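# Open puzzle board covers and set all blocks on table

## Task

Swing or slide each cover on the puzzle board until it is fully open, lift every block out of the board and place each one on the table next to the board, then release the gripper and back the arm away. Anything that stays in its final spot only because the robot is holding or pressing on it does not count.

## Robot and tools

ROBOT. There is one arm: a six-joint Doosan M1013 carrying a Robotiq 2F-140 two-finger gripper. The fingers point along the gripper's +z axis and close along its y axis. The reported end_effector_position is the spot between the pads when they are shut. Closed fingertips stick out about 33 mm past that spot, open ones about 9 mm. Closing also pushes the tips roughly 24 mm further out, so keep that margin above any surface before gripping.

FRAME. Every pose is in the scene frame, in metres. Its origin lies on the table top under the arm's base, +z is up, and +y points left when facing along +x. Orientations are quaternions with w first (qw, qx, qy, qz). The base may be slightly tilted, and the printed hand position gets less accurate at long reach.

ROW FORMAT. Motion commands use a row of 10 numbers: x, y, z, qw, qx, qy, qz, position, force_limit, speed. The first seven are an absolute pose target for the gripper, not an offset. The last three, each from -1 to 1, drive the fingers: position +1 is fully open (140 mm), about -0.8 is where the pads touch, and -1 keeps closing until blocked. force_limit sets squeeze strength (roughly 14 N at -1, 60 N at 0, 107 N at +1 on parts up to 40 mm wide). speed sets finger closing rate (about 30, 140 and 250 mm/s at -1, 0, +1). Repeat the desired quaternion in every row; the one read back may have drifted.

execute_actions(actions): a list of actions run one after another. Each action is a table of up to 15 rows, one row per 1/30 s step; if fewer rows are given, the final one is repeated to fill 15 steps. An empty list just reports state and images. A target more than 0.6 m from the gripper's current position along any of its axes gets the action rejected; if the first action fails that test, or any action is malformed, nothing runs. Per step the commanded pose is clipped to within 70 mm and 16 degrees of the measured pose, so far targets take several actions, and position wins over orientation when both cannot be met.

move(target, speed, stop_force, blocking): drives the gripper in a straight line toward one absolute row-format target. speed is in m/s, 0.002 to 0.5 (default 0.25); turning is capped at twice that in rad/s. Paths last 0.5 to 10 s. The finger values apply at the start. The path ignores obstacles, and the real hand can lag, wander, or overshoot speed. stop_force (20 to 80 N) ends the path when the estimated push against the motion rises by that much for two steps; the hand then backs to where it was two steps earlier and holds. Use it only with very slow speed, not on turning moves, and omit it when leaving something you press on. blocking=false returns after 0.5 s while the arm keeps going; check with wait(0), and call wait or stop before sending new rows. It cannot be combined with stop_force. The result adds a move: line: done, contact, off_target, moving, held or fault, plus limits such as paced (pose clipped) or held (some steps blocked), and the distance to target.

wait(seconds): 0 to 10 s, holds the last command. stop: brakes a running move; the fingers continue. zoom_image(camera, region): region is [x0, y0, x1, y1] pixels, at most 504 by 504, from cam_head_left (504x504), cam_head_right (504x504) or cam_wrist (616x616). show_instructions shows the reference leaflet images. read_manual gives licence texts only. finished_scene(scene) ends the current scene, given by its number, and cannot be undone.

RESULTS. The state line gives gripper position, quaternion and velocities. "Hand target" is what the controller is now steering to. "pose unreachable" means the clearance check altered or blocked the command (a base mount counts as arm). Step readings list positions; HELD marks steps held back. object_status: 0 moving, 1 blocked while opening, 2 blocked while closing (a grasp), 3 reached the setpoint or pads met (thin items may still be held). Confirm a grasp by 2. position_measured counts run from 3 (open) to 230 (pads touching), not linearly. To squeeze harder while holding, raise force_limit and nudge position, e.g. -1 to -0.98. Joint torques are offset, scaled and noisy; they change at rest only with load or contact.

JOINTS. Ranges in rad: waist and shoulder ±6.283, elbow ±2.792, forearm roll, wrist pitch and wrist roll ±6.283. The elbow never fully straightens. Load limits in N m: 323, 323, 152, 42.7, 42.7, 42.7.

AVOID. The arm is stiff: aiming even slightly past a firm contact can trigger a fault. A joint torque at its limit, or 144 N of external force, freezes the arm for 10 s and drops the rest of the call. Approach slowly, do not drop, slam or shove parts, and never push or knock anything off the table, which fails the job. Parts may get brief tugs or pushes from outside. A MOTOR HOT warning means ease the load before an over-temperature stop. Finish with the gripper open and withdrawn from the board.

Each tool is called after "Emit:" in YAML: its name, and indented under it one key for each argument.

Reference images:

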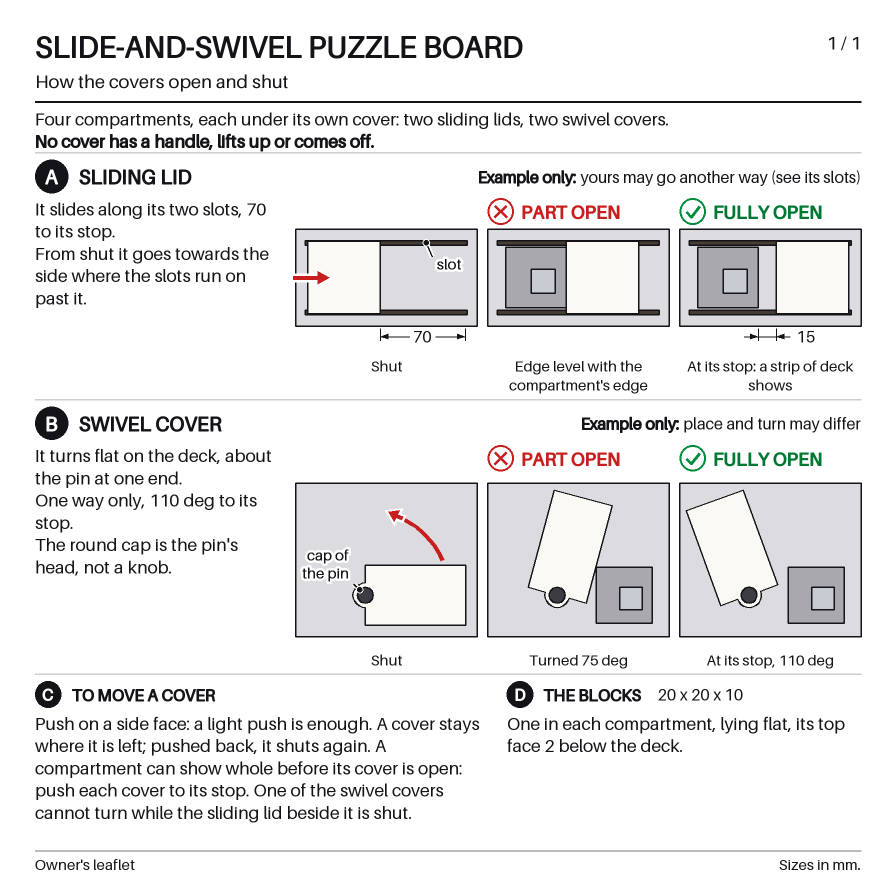

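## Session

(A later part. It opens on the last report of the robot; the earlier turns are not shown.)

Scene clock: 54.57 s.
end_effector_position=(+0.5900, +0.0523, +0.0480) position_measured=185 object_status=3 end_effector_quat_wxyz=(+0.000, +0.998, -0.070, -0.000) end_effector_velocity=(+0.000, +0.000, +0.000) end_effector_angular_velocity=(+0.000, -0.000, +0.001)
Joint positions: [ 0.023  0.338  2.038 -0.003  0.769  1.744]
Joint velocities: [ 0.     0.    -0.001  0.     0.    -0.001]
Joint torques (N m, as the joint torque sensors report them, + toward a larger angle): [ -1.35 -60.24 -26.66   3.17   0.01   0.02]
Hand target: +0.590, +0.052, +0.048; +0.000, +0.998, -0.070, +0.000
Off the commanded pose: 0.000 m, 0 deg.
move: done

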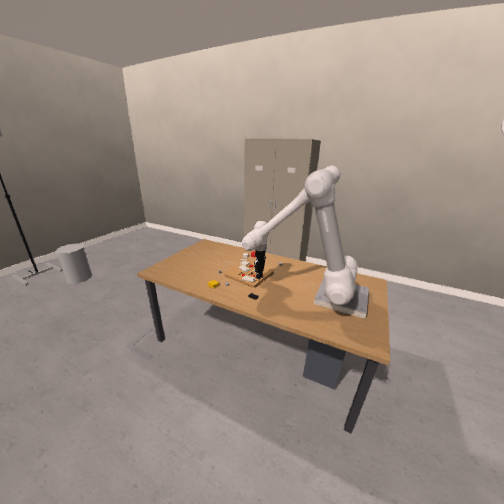

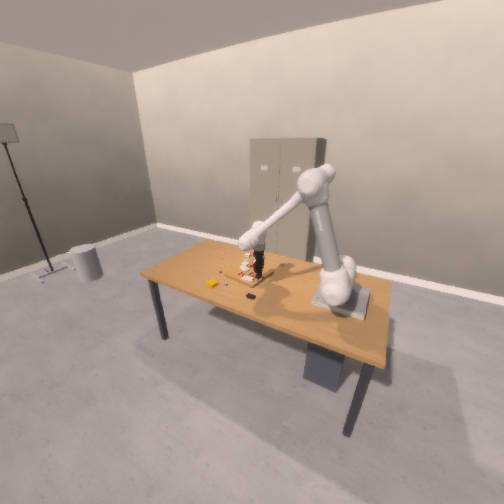

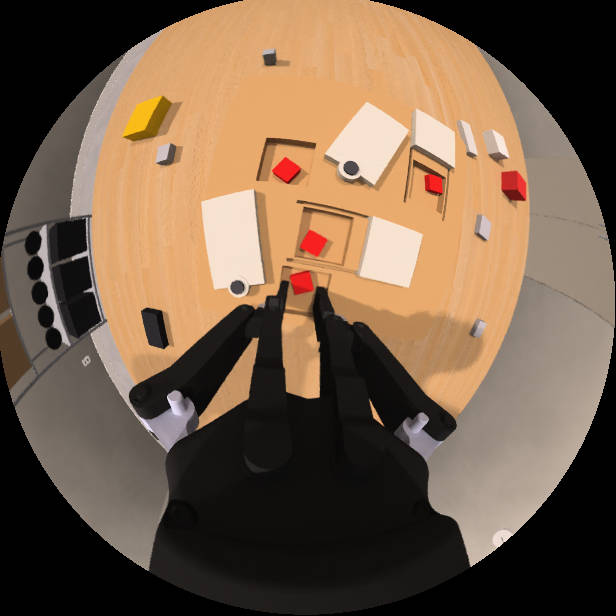

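Emit:
move:
  target: [0.604,0.0503,0.048,0,0.9976,-0.0698,0,-0.44,-0.5,0]
  speed: 0.02

Emit:
move:
  target: [0.604,0.0503,0.048,0,0.9976,-0.0698,0,-1,-0.5,-0.6]

Emit:
move:
  target: [0.604,0.0503,0.075,0,0.9976,-0.0698,0,-1,-0.5,-0.6]
  speed: 0.08

Emit:
move:
  target: [0.5,0.07,0.075,0,0.9976,-0.0698,0,-1,-0.5,-0.6]

Emit:
move:
  target: [0.5,0.07,0.0375,0,0.9976,-0.0698,0,-1,-0.5,-0.6]
  speed: 0.04

Emit:
move:
  target: [0.5,0.07,0.0375,0,0.9976,-0.0698,0,-0.44,-0.5,0]

Emit:
move:
  target: [0.5,0.07,0.075,0,0.9976,-0.0698,0,-0.44,-0.5,0]

Emit:
move:
  target: [0.665,0.029,0.0585,0,0.9976,-0.0698,0,-0.44,-0.5,0]

Emit:
zoom_image:
  camera: "cam_wrist"
  region: [250,230,360,340]

Scene clock: 55.93 s.
end_effector_position=(+0.6040, +0.0503, +0.0480) position_measured=185 object_status=3 end_effector_quat_wxyz=(+0.000, +0.998, -0.070, +0.000) end_effector_velocity=(+0.001, -0.000, +0.000) end_effector_angular_velocity=(+0.000, -0.001, -0.001)
Joint positions: [ 0.019  0.356  2.012 -0.003  0.779  1.74 ]
Joint velocities: [-0.001 -0.    -0.001  0.     0.     0.001]
Joint torques (N m, as the joint torque sensors report them, + toward a larger angle): [ -2.26 -62.27 -27.42   3.17   0.    -0.24]
Hand target: +0.604, +0.050, +0.048; -0.000, +0.998, -0.070, +0.000
Off the commanded pose: 0.000 m, 0 deg.
move: done

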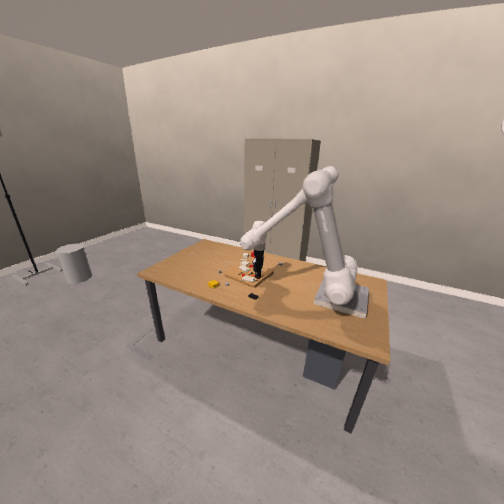

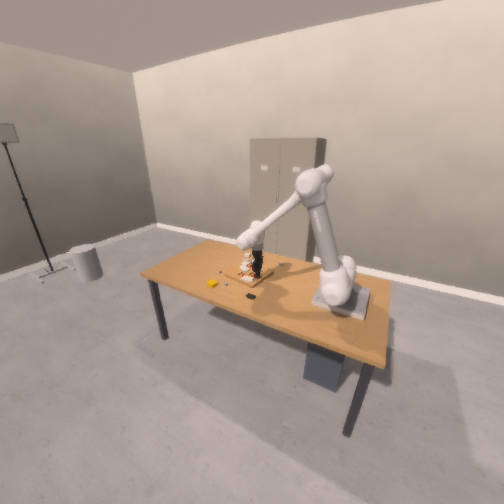

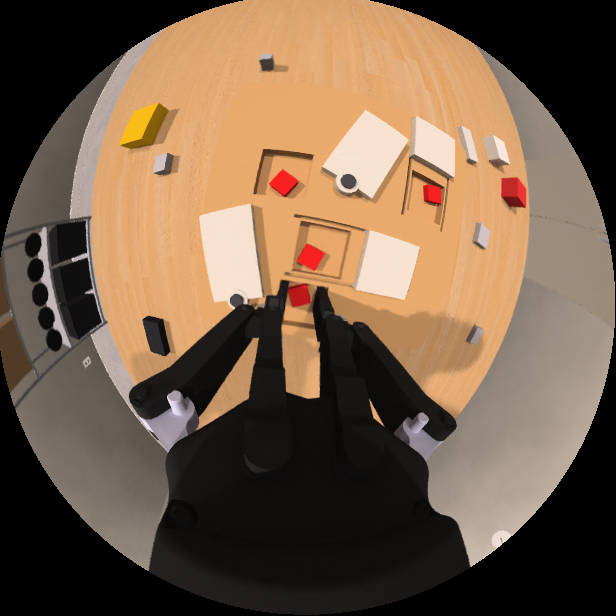

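Scene clock: 56.63 s.
end_effector_position=(+0.6040, +0.0503, +0.0480) position_measured=201 object_status=2 end_effector_quat_wxyz=(+0.000, +0.998, -0.070, +0.000) end_effector_velocity=(-0.001, +0.000, -0.000) end_effector_angular_velocity=(-0.000, +0.001, -0.001)
Joint positions: [ 0.019  0.356  2.012 -0.003  0.779  1.74 ]
Joint velocities: [ 0.    -0.     0.001  0.     0.001  0.001]
Joint torques (N m, as the joint torque sensors report them, + toward a larger angle): [ -1.29 -55.13 -24.1    3.3   -0.5   -0.04]
Hand target: +0.604, +0.050, +0.048; +0.000, +0.998, -0.070, -0.000
Off the commanded pose: 0.000 m, 0 deg.
move: done

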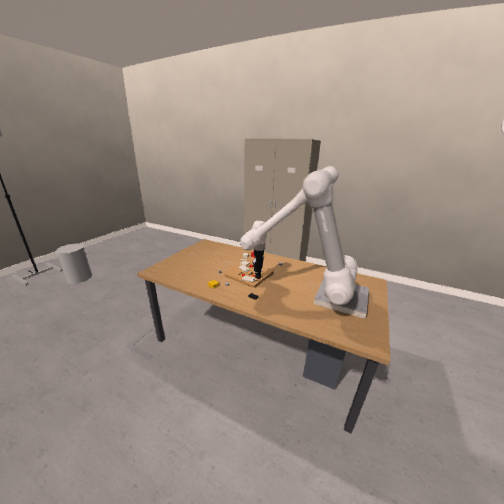

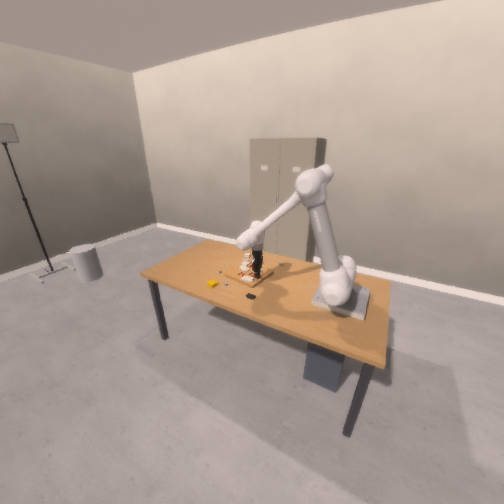

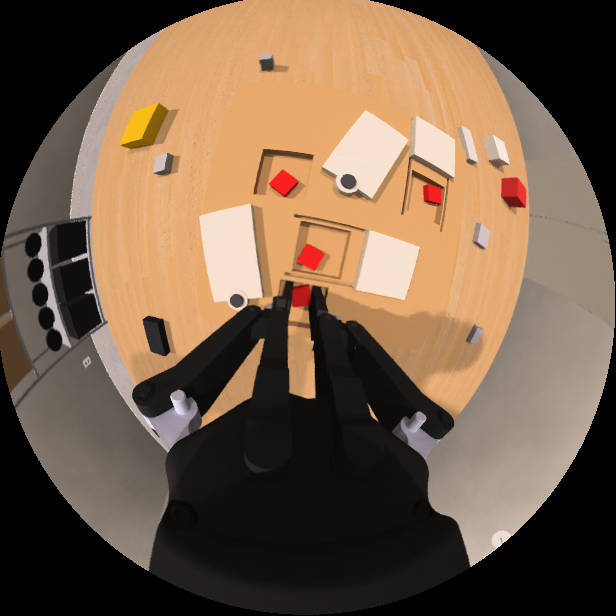

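Scene clock: 57.33 s.
end_effector_position=(+0.6040, +0.0503, +0.0750) position_measured=201 object_status=2 end_effector_quat_wxyz=(-0.000, +0.998, -0.070, -0.000) end_effector_velocity=(-0.001, -0.000, -0.000) end_effector_angular_velocity=(+0.000, +0.001, +0.002)
Joint positions: [ 0.019  0.322  1.995 -0.003  0.829  1.74 ]
Joint velocities: [-0.     0.     0.001  0.    -0.    -0.002]
Joint torques (N m, as the joint torque sensors report them, + toward a larger angle): [ -5.56 -60.35 -28.94   3.46   0.     0.26]
Hand target: +0.604, +0.050, +0.075; -0.000, +0.998, -0.070, -0.000
Off the commanded pose: 0.000 m, 0 deg.
move: done

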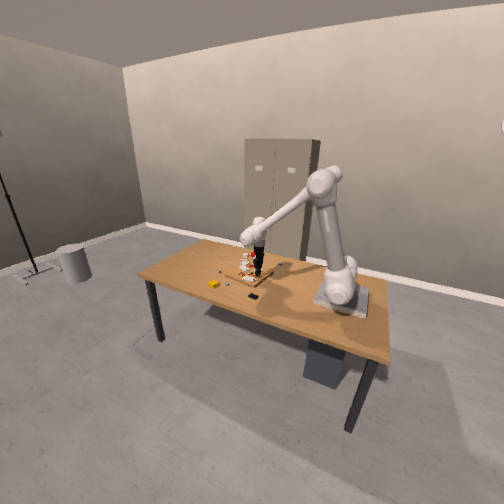

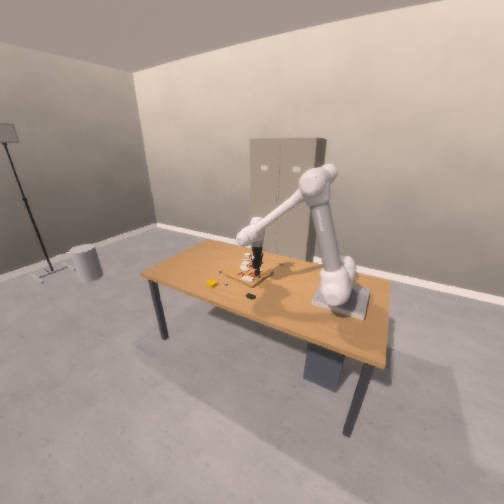

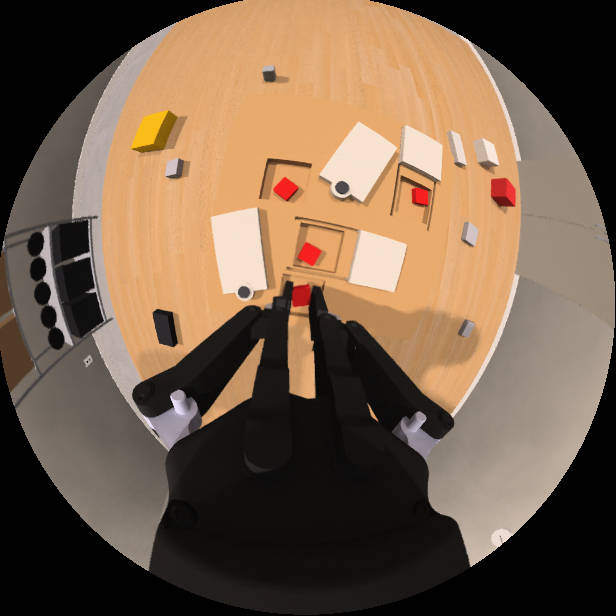

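Scene clock: 58.10 s.
end_effector_position=(+0.5000, +0.0700, +0.0751) position_measured=201 object_status=2 end_effector_quat_wxyz=(-0.000, +0.998, -0.070, -0.000) end_effector_velocity=(+0.000, -0.001, +0.000) end_effector_angular_velocity=(-0.003, -0.001, +0.002)
Joint positions: [ 0.064  0.187  2.182 -0.002  0.778  1.784]
Joint velocities: [-0.001 -0.001 -0.    -0.004  0.001 -0.001]
Joint torques (N m, as the joint torque sensors report them, + toward a larger angle): [ -0.91 -45.55 -27.37   3.64   0.22   0.42]
Hand target: +0.500, +0.070, +0.075; +0.000, +0.998, -0.070, -0.000
Off the commanded pose: 0.000 m, 0 deg.
move: done

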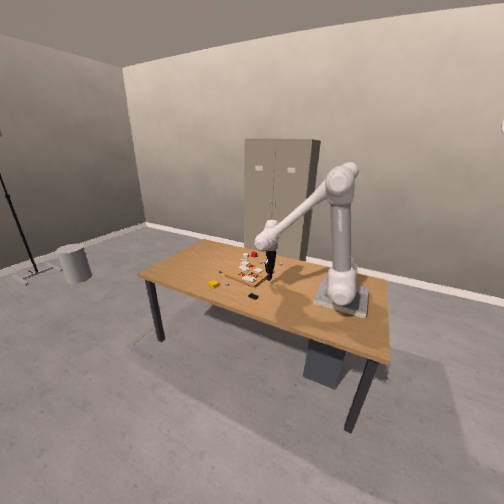

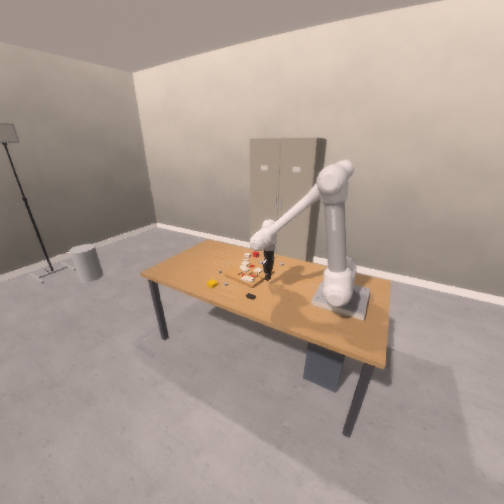

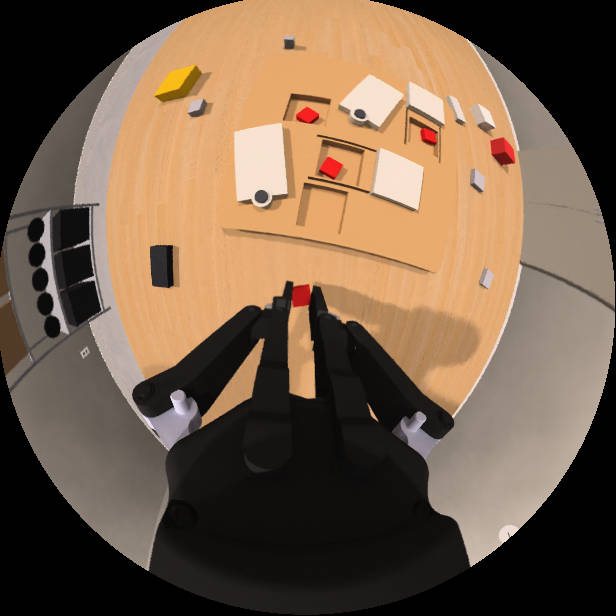

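Scene clock: 59.27 s.
end_effector_position=(+0.5000, +0.0700, +0.0375) position_measured=201 object_status=2 end_effector_quat_wxyz=(+0.000, +0.998, -0.070, +0.000) end_effector_velocity=(-0.000, +0.001, +0.000) end_effector_angular_velocity=(+0.000, +0.000, -0.000)
Joint positions: [ 0.064  0.242  2.208 -0.003  0.696  1.784]
Joint velocities: [ 0.001  0.    -0.     0.     0.     0.001]
Joint torques (N m, as the joint torque sensors report them, + toward a larger angle): [ -1.54 -49.22 -24.6    2.86   0.04  -0.1 ]
Hand target: +0.500, +0.070, +0.037; +0.000, +0.998, -0.070, +0.000
Off the commanded pose: 0.000 m, 0 deg.
move: done

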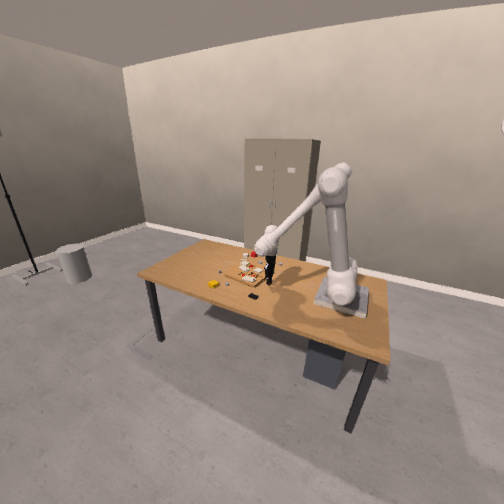

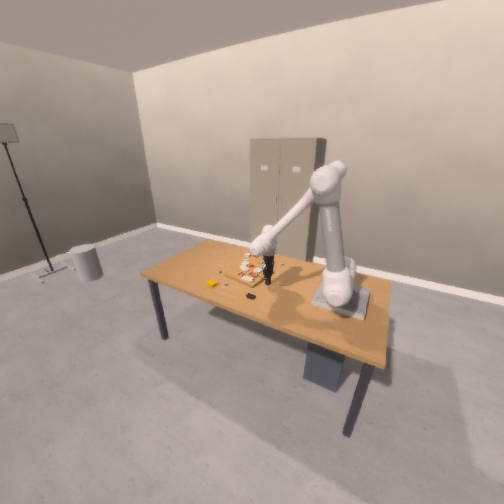

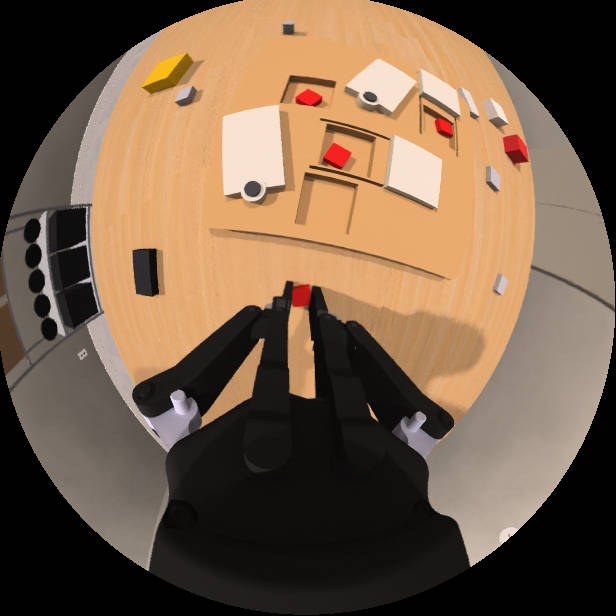

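Scene clock: 59.97 s.
end_effector_position=(+0.5000, +0.0700, +0.0375) position_measured=185 object_status=3 end_effector_quat_wxyz=(+0.000, +0.998, -0.070, -0.000) end_effector_velocity=(-0.000, +0.000, -0.000) end_effector_angular_velocity=(-0.000, +0.000, -0.000)
Joint positions: [ 0.064  0.242  2.208 -0.003  0.696  1.784]
Joint velocities: [ 0.001 -0.     0.    -0.     0.     0.001]
Joint torques (N m, as the joint torque sensors report them, + toward a larger angle): [ -1.43 -49.88 -24.67   2.93  -0.01   0.28]
Hand target: +0.500, +0.070, +0.037; +0.000, +0.998, -0.070, +0.000
Off the commanded pose: 0.000 m, 0 deg.
move: done

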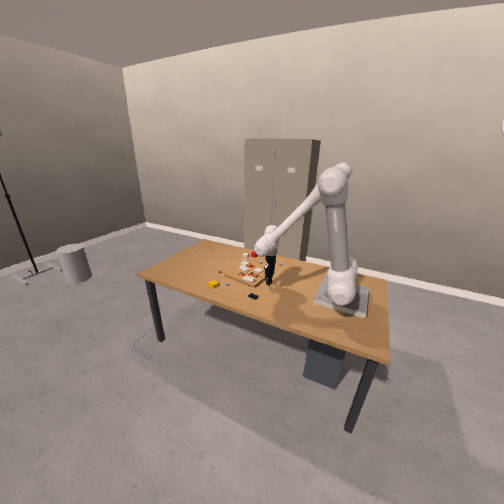

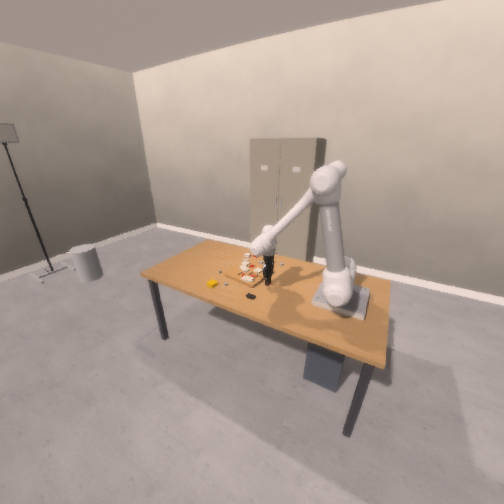

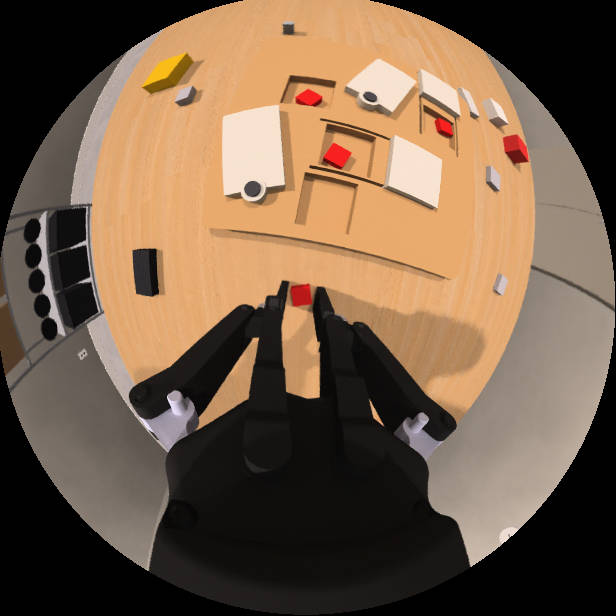

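Scene clock: 60.67 s.
end_effector_position=(+0.5000, +0.0700, +0.0750) position_measured=185 object_status=3 end_effector_quat_wxyz=(-0.000, +0.998, -0.070, -0.000) end_effector_velocity=(-0.000, +0.000, +0.000) end_effector_angular_velocity=(+0.000, -0.000, -0.002)
Joint positions: [ 0.064  0.187  2.182 -0.002  0.777  1.784]
Joint velocities: [ 0.    -0.     0.     0.    -0.     0.002]
Joint torques (N m, as the joint torque sensors report them, + toward a larger angle): [ -2.38 -45.02 -28.05   3.11   0.1    0.05]
Hand target: +0.500, +0.070, +0.075; -0.000, +0.998, -0.070, -0.000
Off the commanded pose: 0.000 m, 0 deg.
move: done

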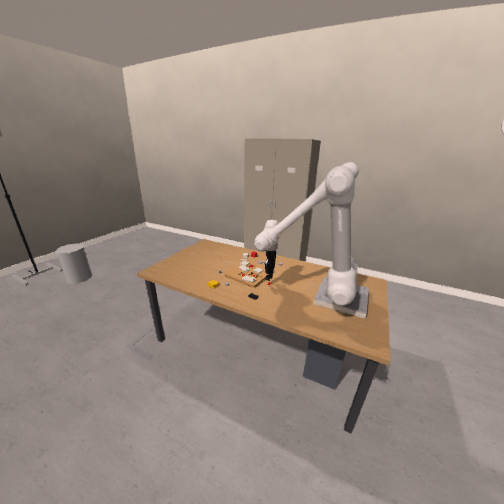

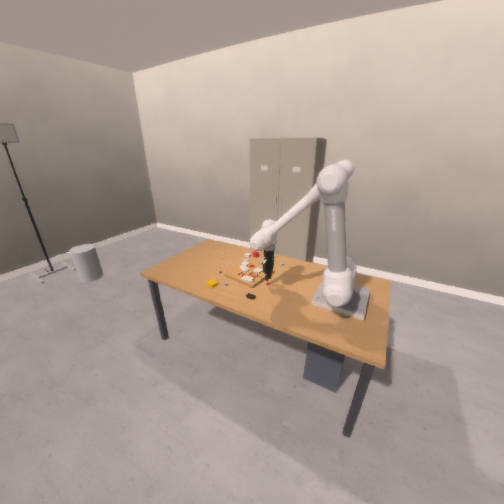

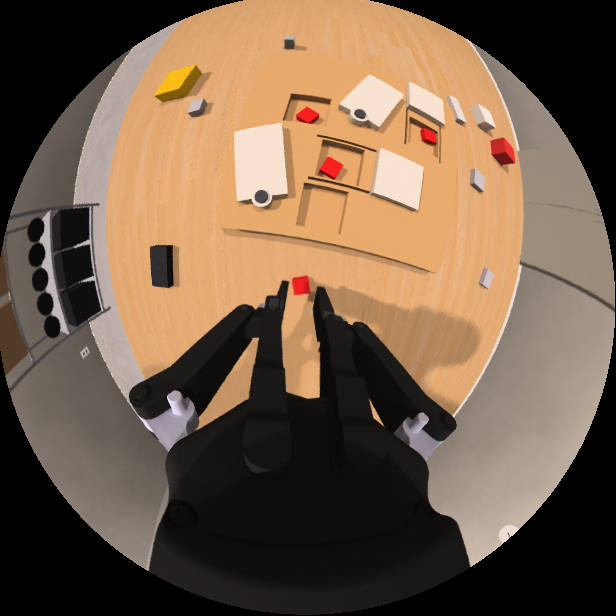

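Scene clock: 61.70 s.
end_effector_position=(+0.6650, +0.0291, +0.0584) position_measured=185 object_status=3 end_effector_quat_wxyz=(+0.000, +0.998, -0.070, +0.000) end_effector_velocity=(+0.001, +0.001, -0.000) end_effector_angular_velocity=(+0.003, -0.001, +0.001)
Joint positions: [-0.015  0.418  1.888 -0.003  0.84   1.705]
Joint velocities: [ 0.001  0.001 -0.001  0.003 -0.    -0.003]
Joint torques (N m, as the joint torque sensors report them, + toward a larger angle): [ -2.51 -68.32 -29.28   3.92   0.1   -0.11]
Hand target: +0.665, +0.029, +0.058; -0.000, +0.998, -0.070, +0.000
Off the commanded pose: 0.000 m, 0 deg.
move: done

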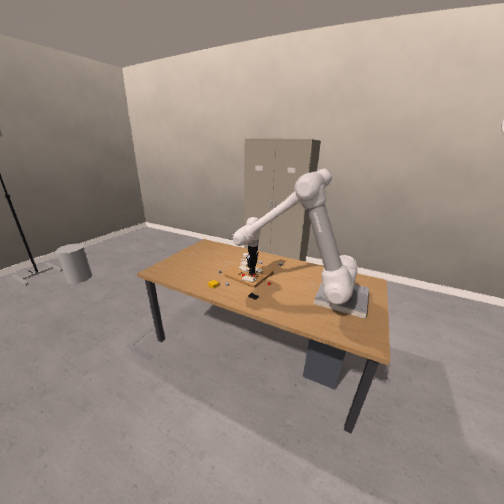

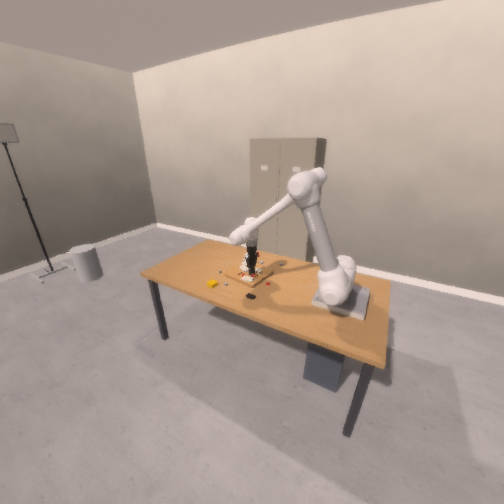

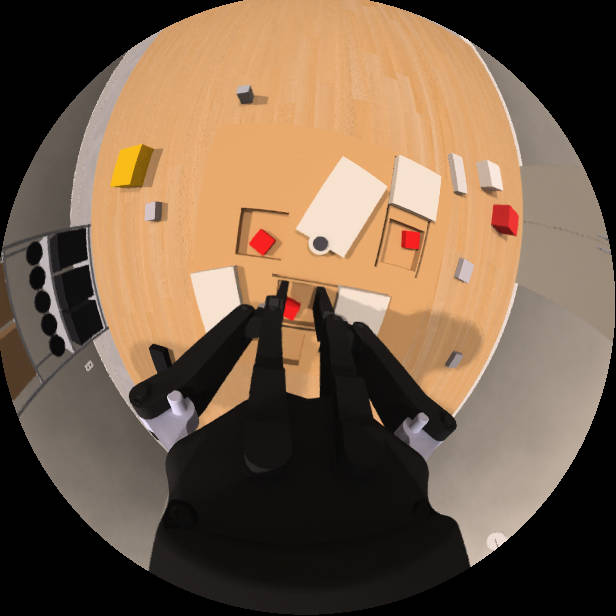

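Region (250, 230, 360, 340) of cam_wrist's 616x616 image, scaled by 4.582, with more detail than that image has.

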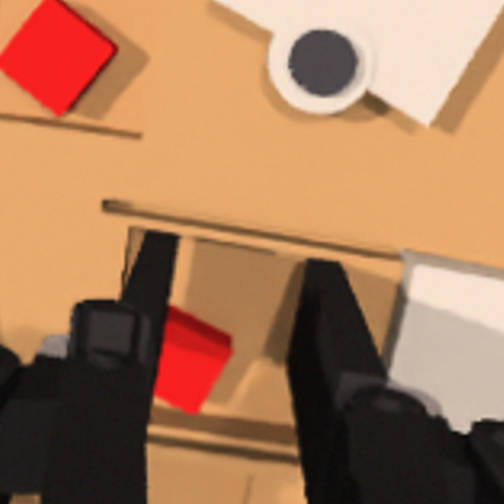

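Left 3.5, back 2.

Emit:
move:
  target: [0.6635,0.0328,0.0585,0,0.9976,-0.0698,0,-0.44,-0.5,0]
  speed: 0.05

Emit:
move:
  target: [0.6635,0.0328,0.048,0,0.9976,-0.0698,0,-0.44,-0.5,0]
  speed: 0.005
  stop_force: 20

Emit:
zoom_image:
  camera: "cam_wrist"
  region: [250,230,360,340]

Scene clock: 62.53 s.
end_effector_position=(+0.6635, +0.0328, +0.0585) position_measured=185 object_status=3 end_effector_quat_wxyz=(-0.000, +0.998, -0.070, -0.000) end_effector_velocity=(-0.000, -0.000, +0.000) end_effector_angular_velocity=(+0.000, +0.000, +0.000)
Joint positions: [-0.01   0.416  1.891 -0.003  0.839  1.711]
Joint velocities: [-0.    -0.    -0.     0.     0.    -0.001]
Joint torques (N m, as the joint torque sensors report them, + toward a larger angle): [ -1.17 -69.4  -28.87   3.3    0.04   0.16]
Hand target: +0.663, +0.033, +0.059; +0.000, +0.998, -0.070, -0.000
Off the commanded pose: 0.000 m, 0 deg.
move: done

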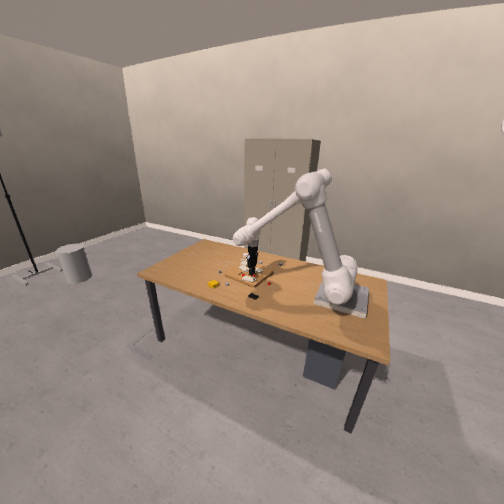

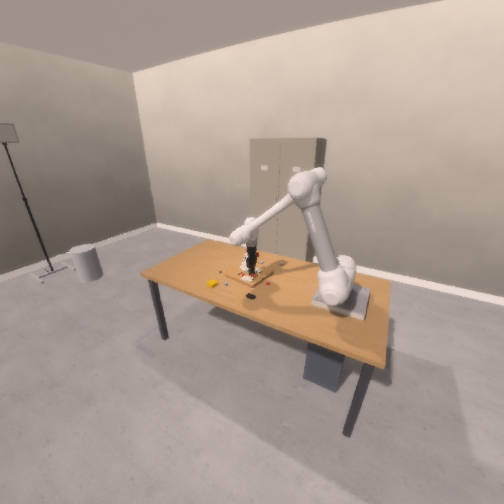

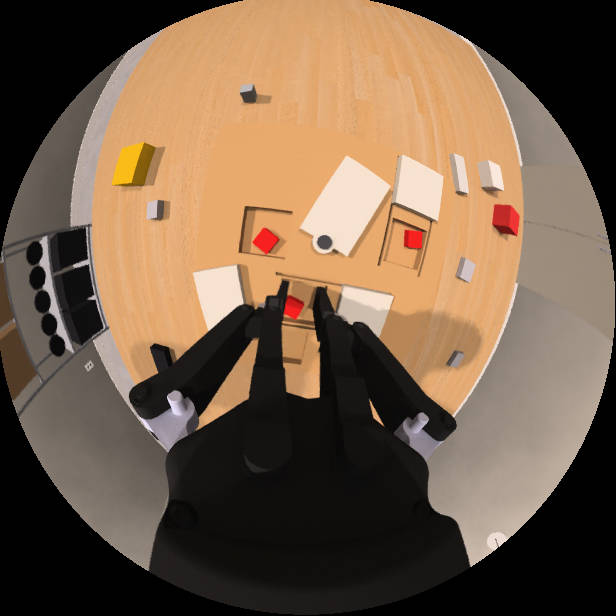

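Scene clock: 64.87 s.
end_effector_position=(+0.6635, +0.0328, +0.0480) position_measured=185 object_status=3 end_effector_quat_wxyz=(-0.000, +0.998, -0.070, -0.000) end_effector_velocity=(+0.000, +0.001, +0.000) end_effector_angular_velocity=(+0.000, -0.000, +0.000)
Joint positions: [-0.01   0.428  1.897 -0.003  0.821  1.711]
Joint velocities: [ 0.001 -0.    -0.001  0.     0.     0.   ]
Joint torques (N m, as the joint torque sensors report them, + toward a larger angle): [ -1.23 -69.71 -28.63   3.16   0.02   0.03]
Hand target: +0.663, +0.033, +0.048; +0.000, +0.998, -0.070, +0.000
Off the commanded pose: 0.000 m, 0 deg.
move: done

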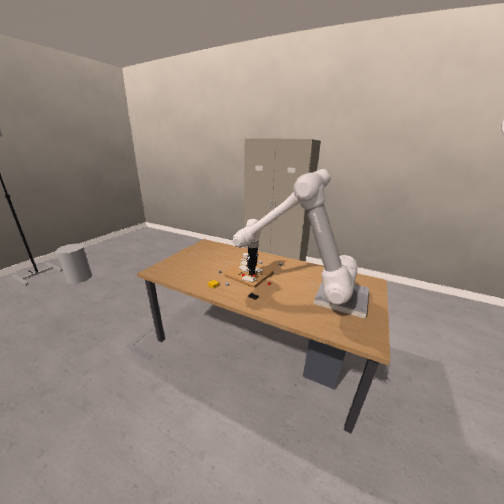

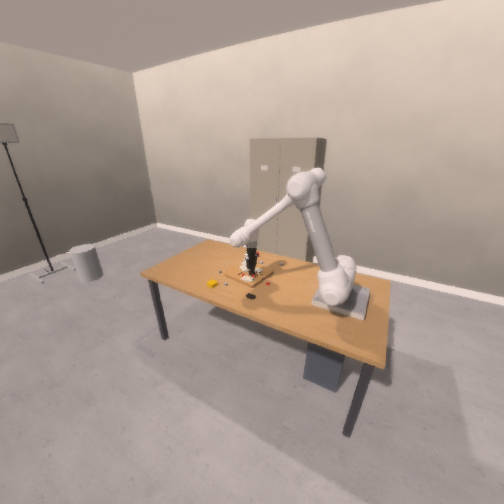

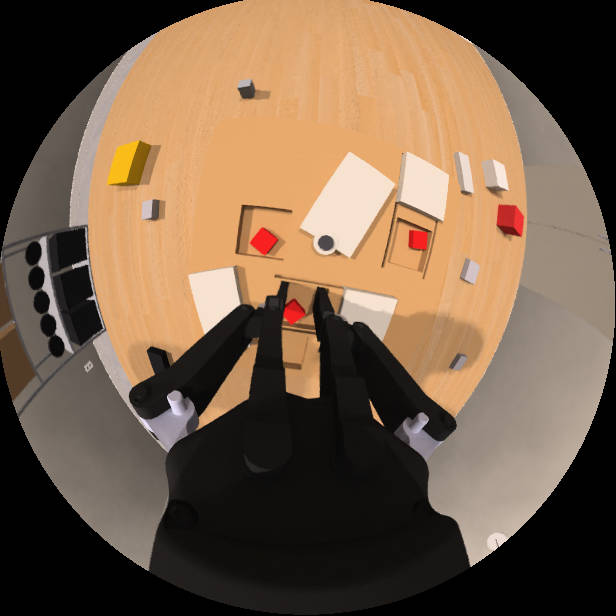

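Region (250, 230, 360, 340) of cam_wrist's 616x616 image, scaled by 4.582, with more detail than that image has.

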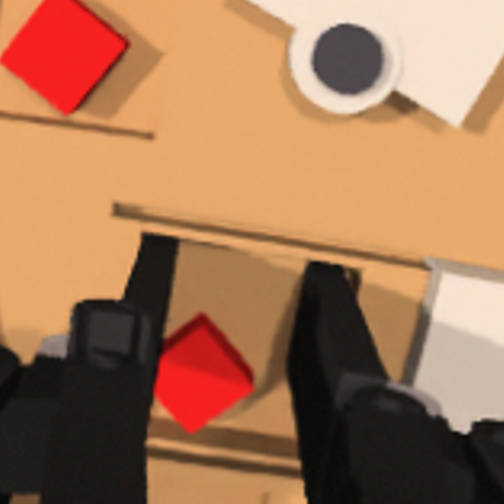

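Emit:
move:
  target: [0.6465,0.0349,0.048,0,0.9976,-0.0698,0,-0.44,-0.5,0]
  speed: 0.015

Emit:
move:
  target: [0.6465,0.0349,0.048,0,0.9976,-0.0698,0,-1,-0.5,-0.6]

Emit:
zoom_image:
  camera: "cam_wrist"
  region: [250,230,360,340]

Scene clock: 66.43 s.
end_effector_position=(+0.6465, +0.0349, +0.0480) position_measured=185 object_status=3 end_effector_quat_wxyz=(+0.000, +0.998, -0.070, +0.000) end_effector_velocity=(-0.000, -0.000, -0.000) end_effector_angular_velocity=(-0.000, +0.001, -0.000)
Joint positions: [-0.006  0.407  1.931 -0.003  0.808  1.714]
Joint velocities: [-0.001  0.     0.001 -0.     0.    -0.   ]
Joint torques (N m, as the joint torque sensors report them, + toward a larger angle): [ -1.94 -67.4  -28.78   3.18  -0.07   0.13]
Hand target: +0.647, +0.035, +0.048; +0.000, +0.998, -0.070, -0.000
Off the commanded pose: 0.000 m, 0 deg.
move: done

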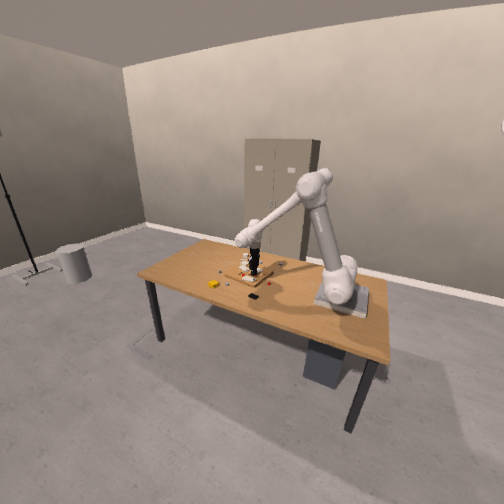

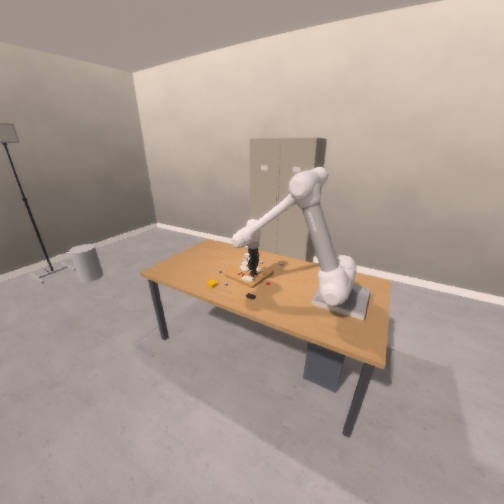

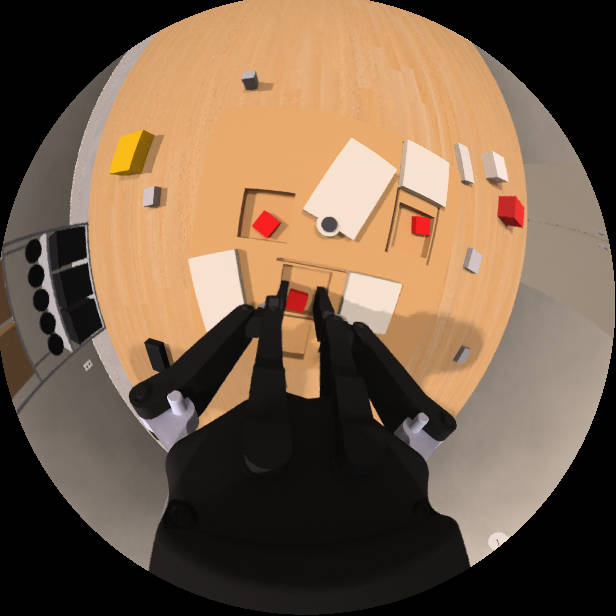

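Scene clock: 67.13 s.
end_effector_position=(+0.6465, +0.0349, +0.0480) position_measured=204 object_status=2 end_effector_quat_wxyz=(+0.000, +0.998, -0.070, +0.000) end_effector_velocity=(+0.002, -0.000, +0.001) end_effector_angular_velocity=(-0.000, -0.002, -0.000)
Joint positions: [-0.006  0.407  1.931 -0.003  0.808  1.714]
Joint velocities: [-0.001  0.    -0.002 -0.    -0.001 -0.   ]
Joint torques (N m, as the joint torque sensors report them, + toward a larger angle): [ -3.27 -64.05 -25.56   2.86  -0.34  -0.1 ]
Hand target: +0.646, +0.035, +0.048; +0.000, +0.998, -0.070, +0.000
Off the commanded pose: 0.000 m, 0 deg.
move: done

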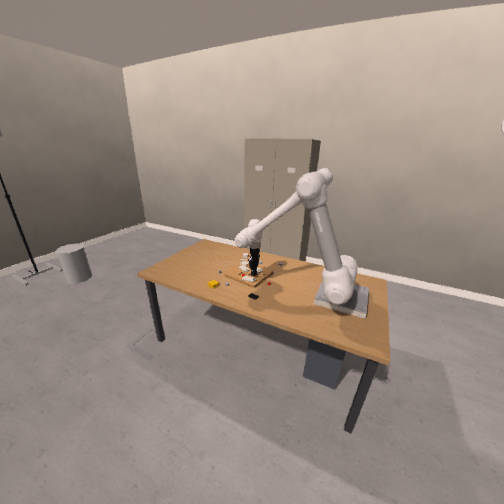

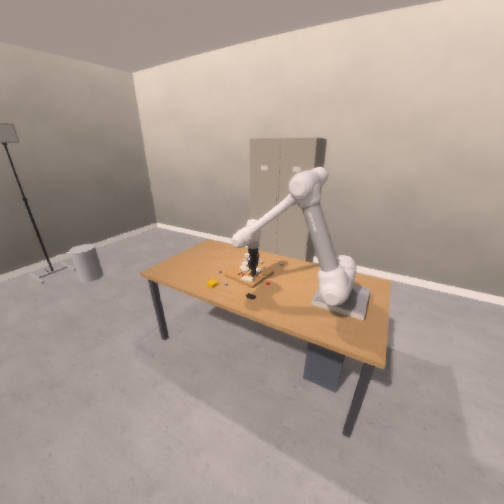

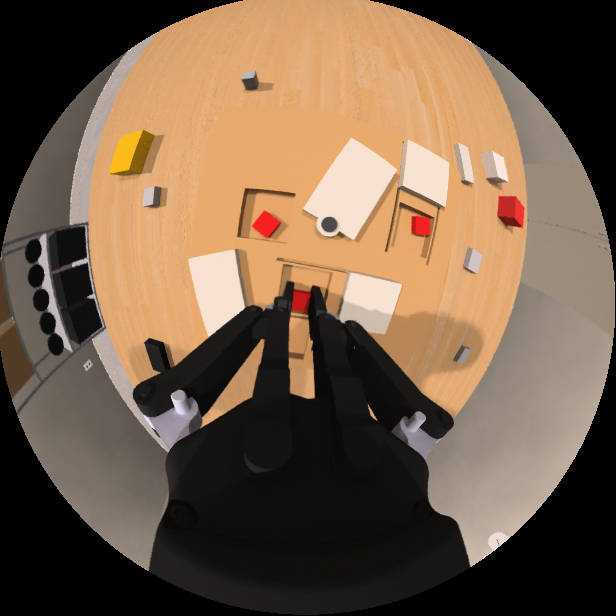

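Region (250, 230, 360, 340) of cam_wrist's 616x616 image, scaled by 4.582, with more detail than that image has.

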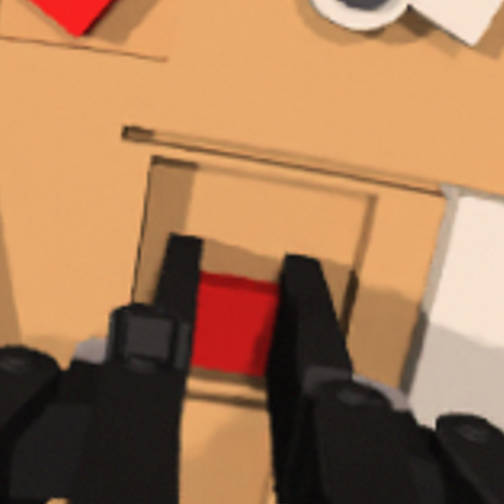

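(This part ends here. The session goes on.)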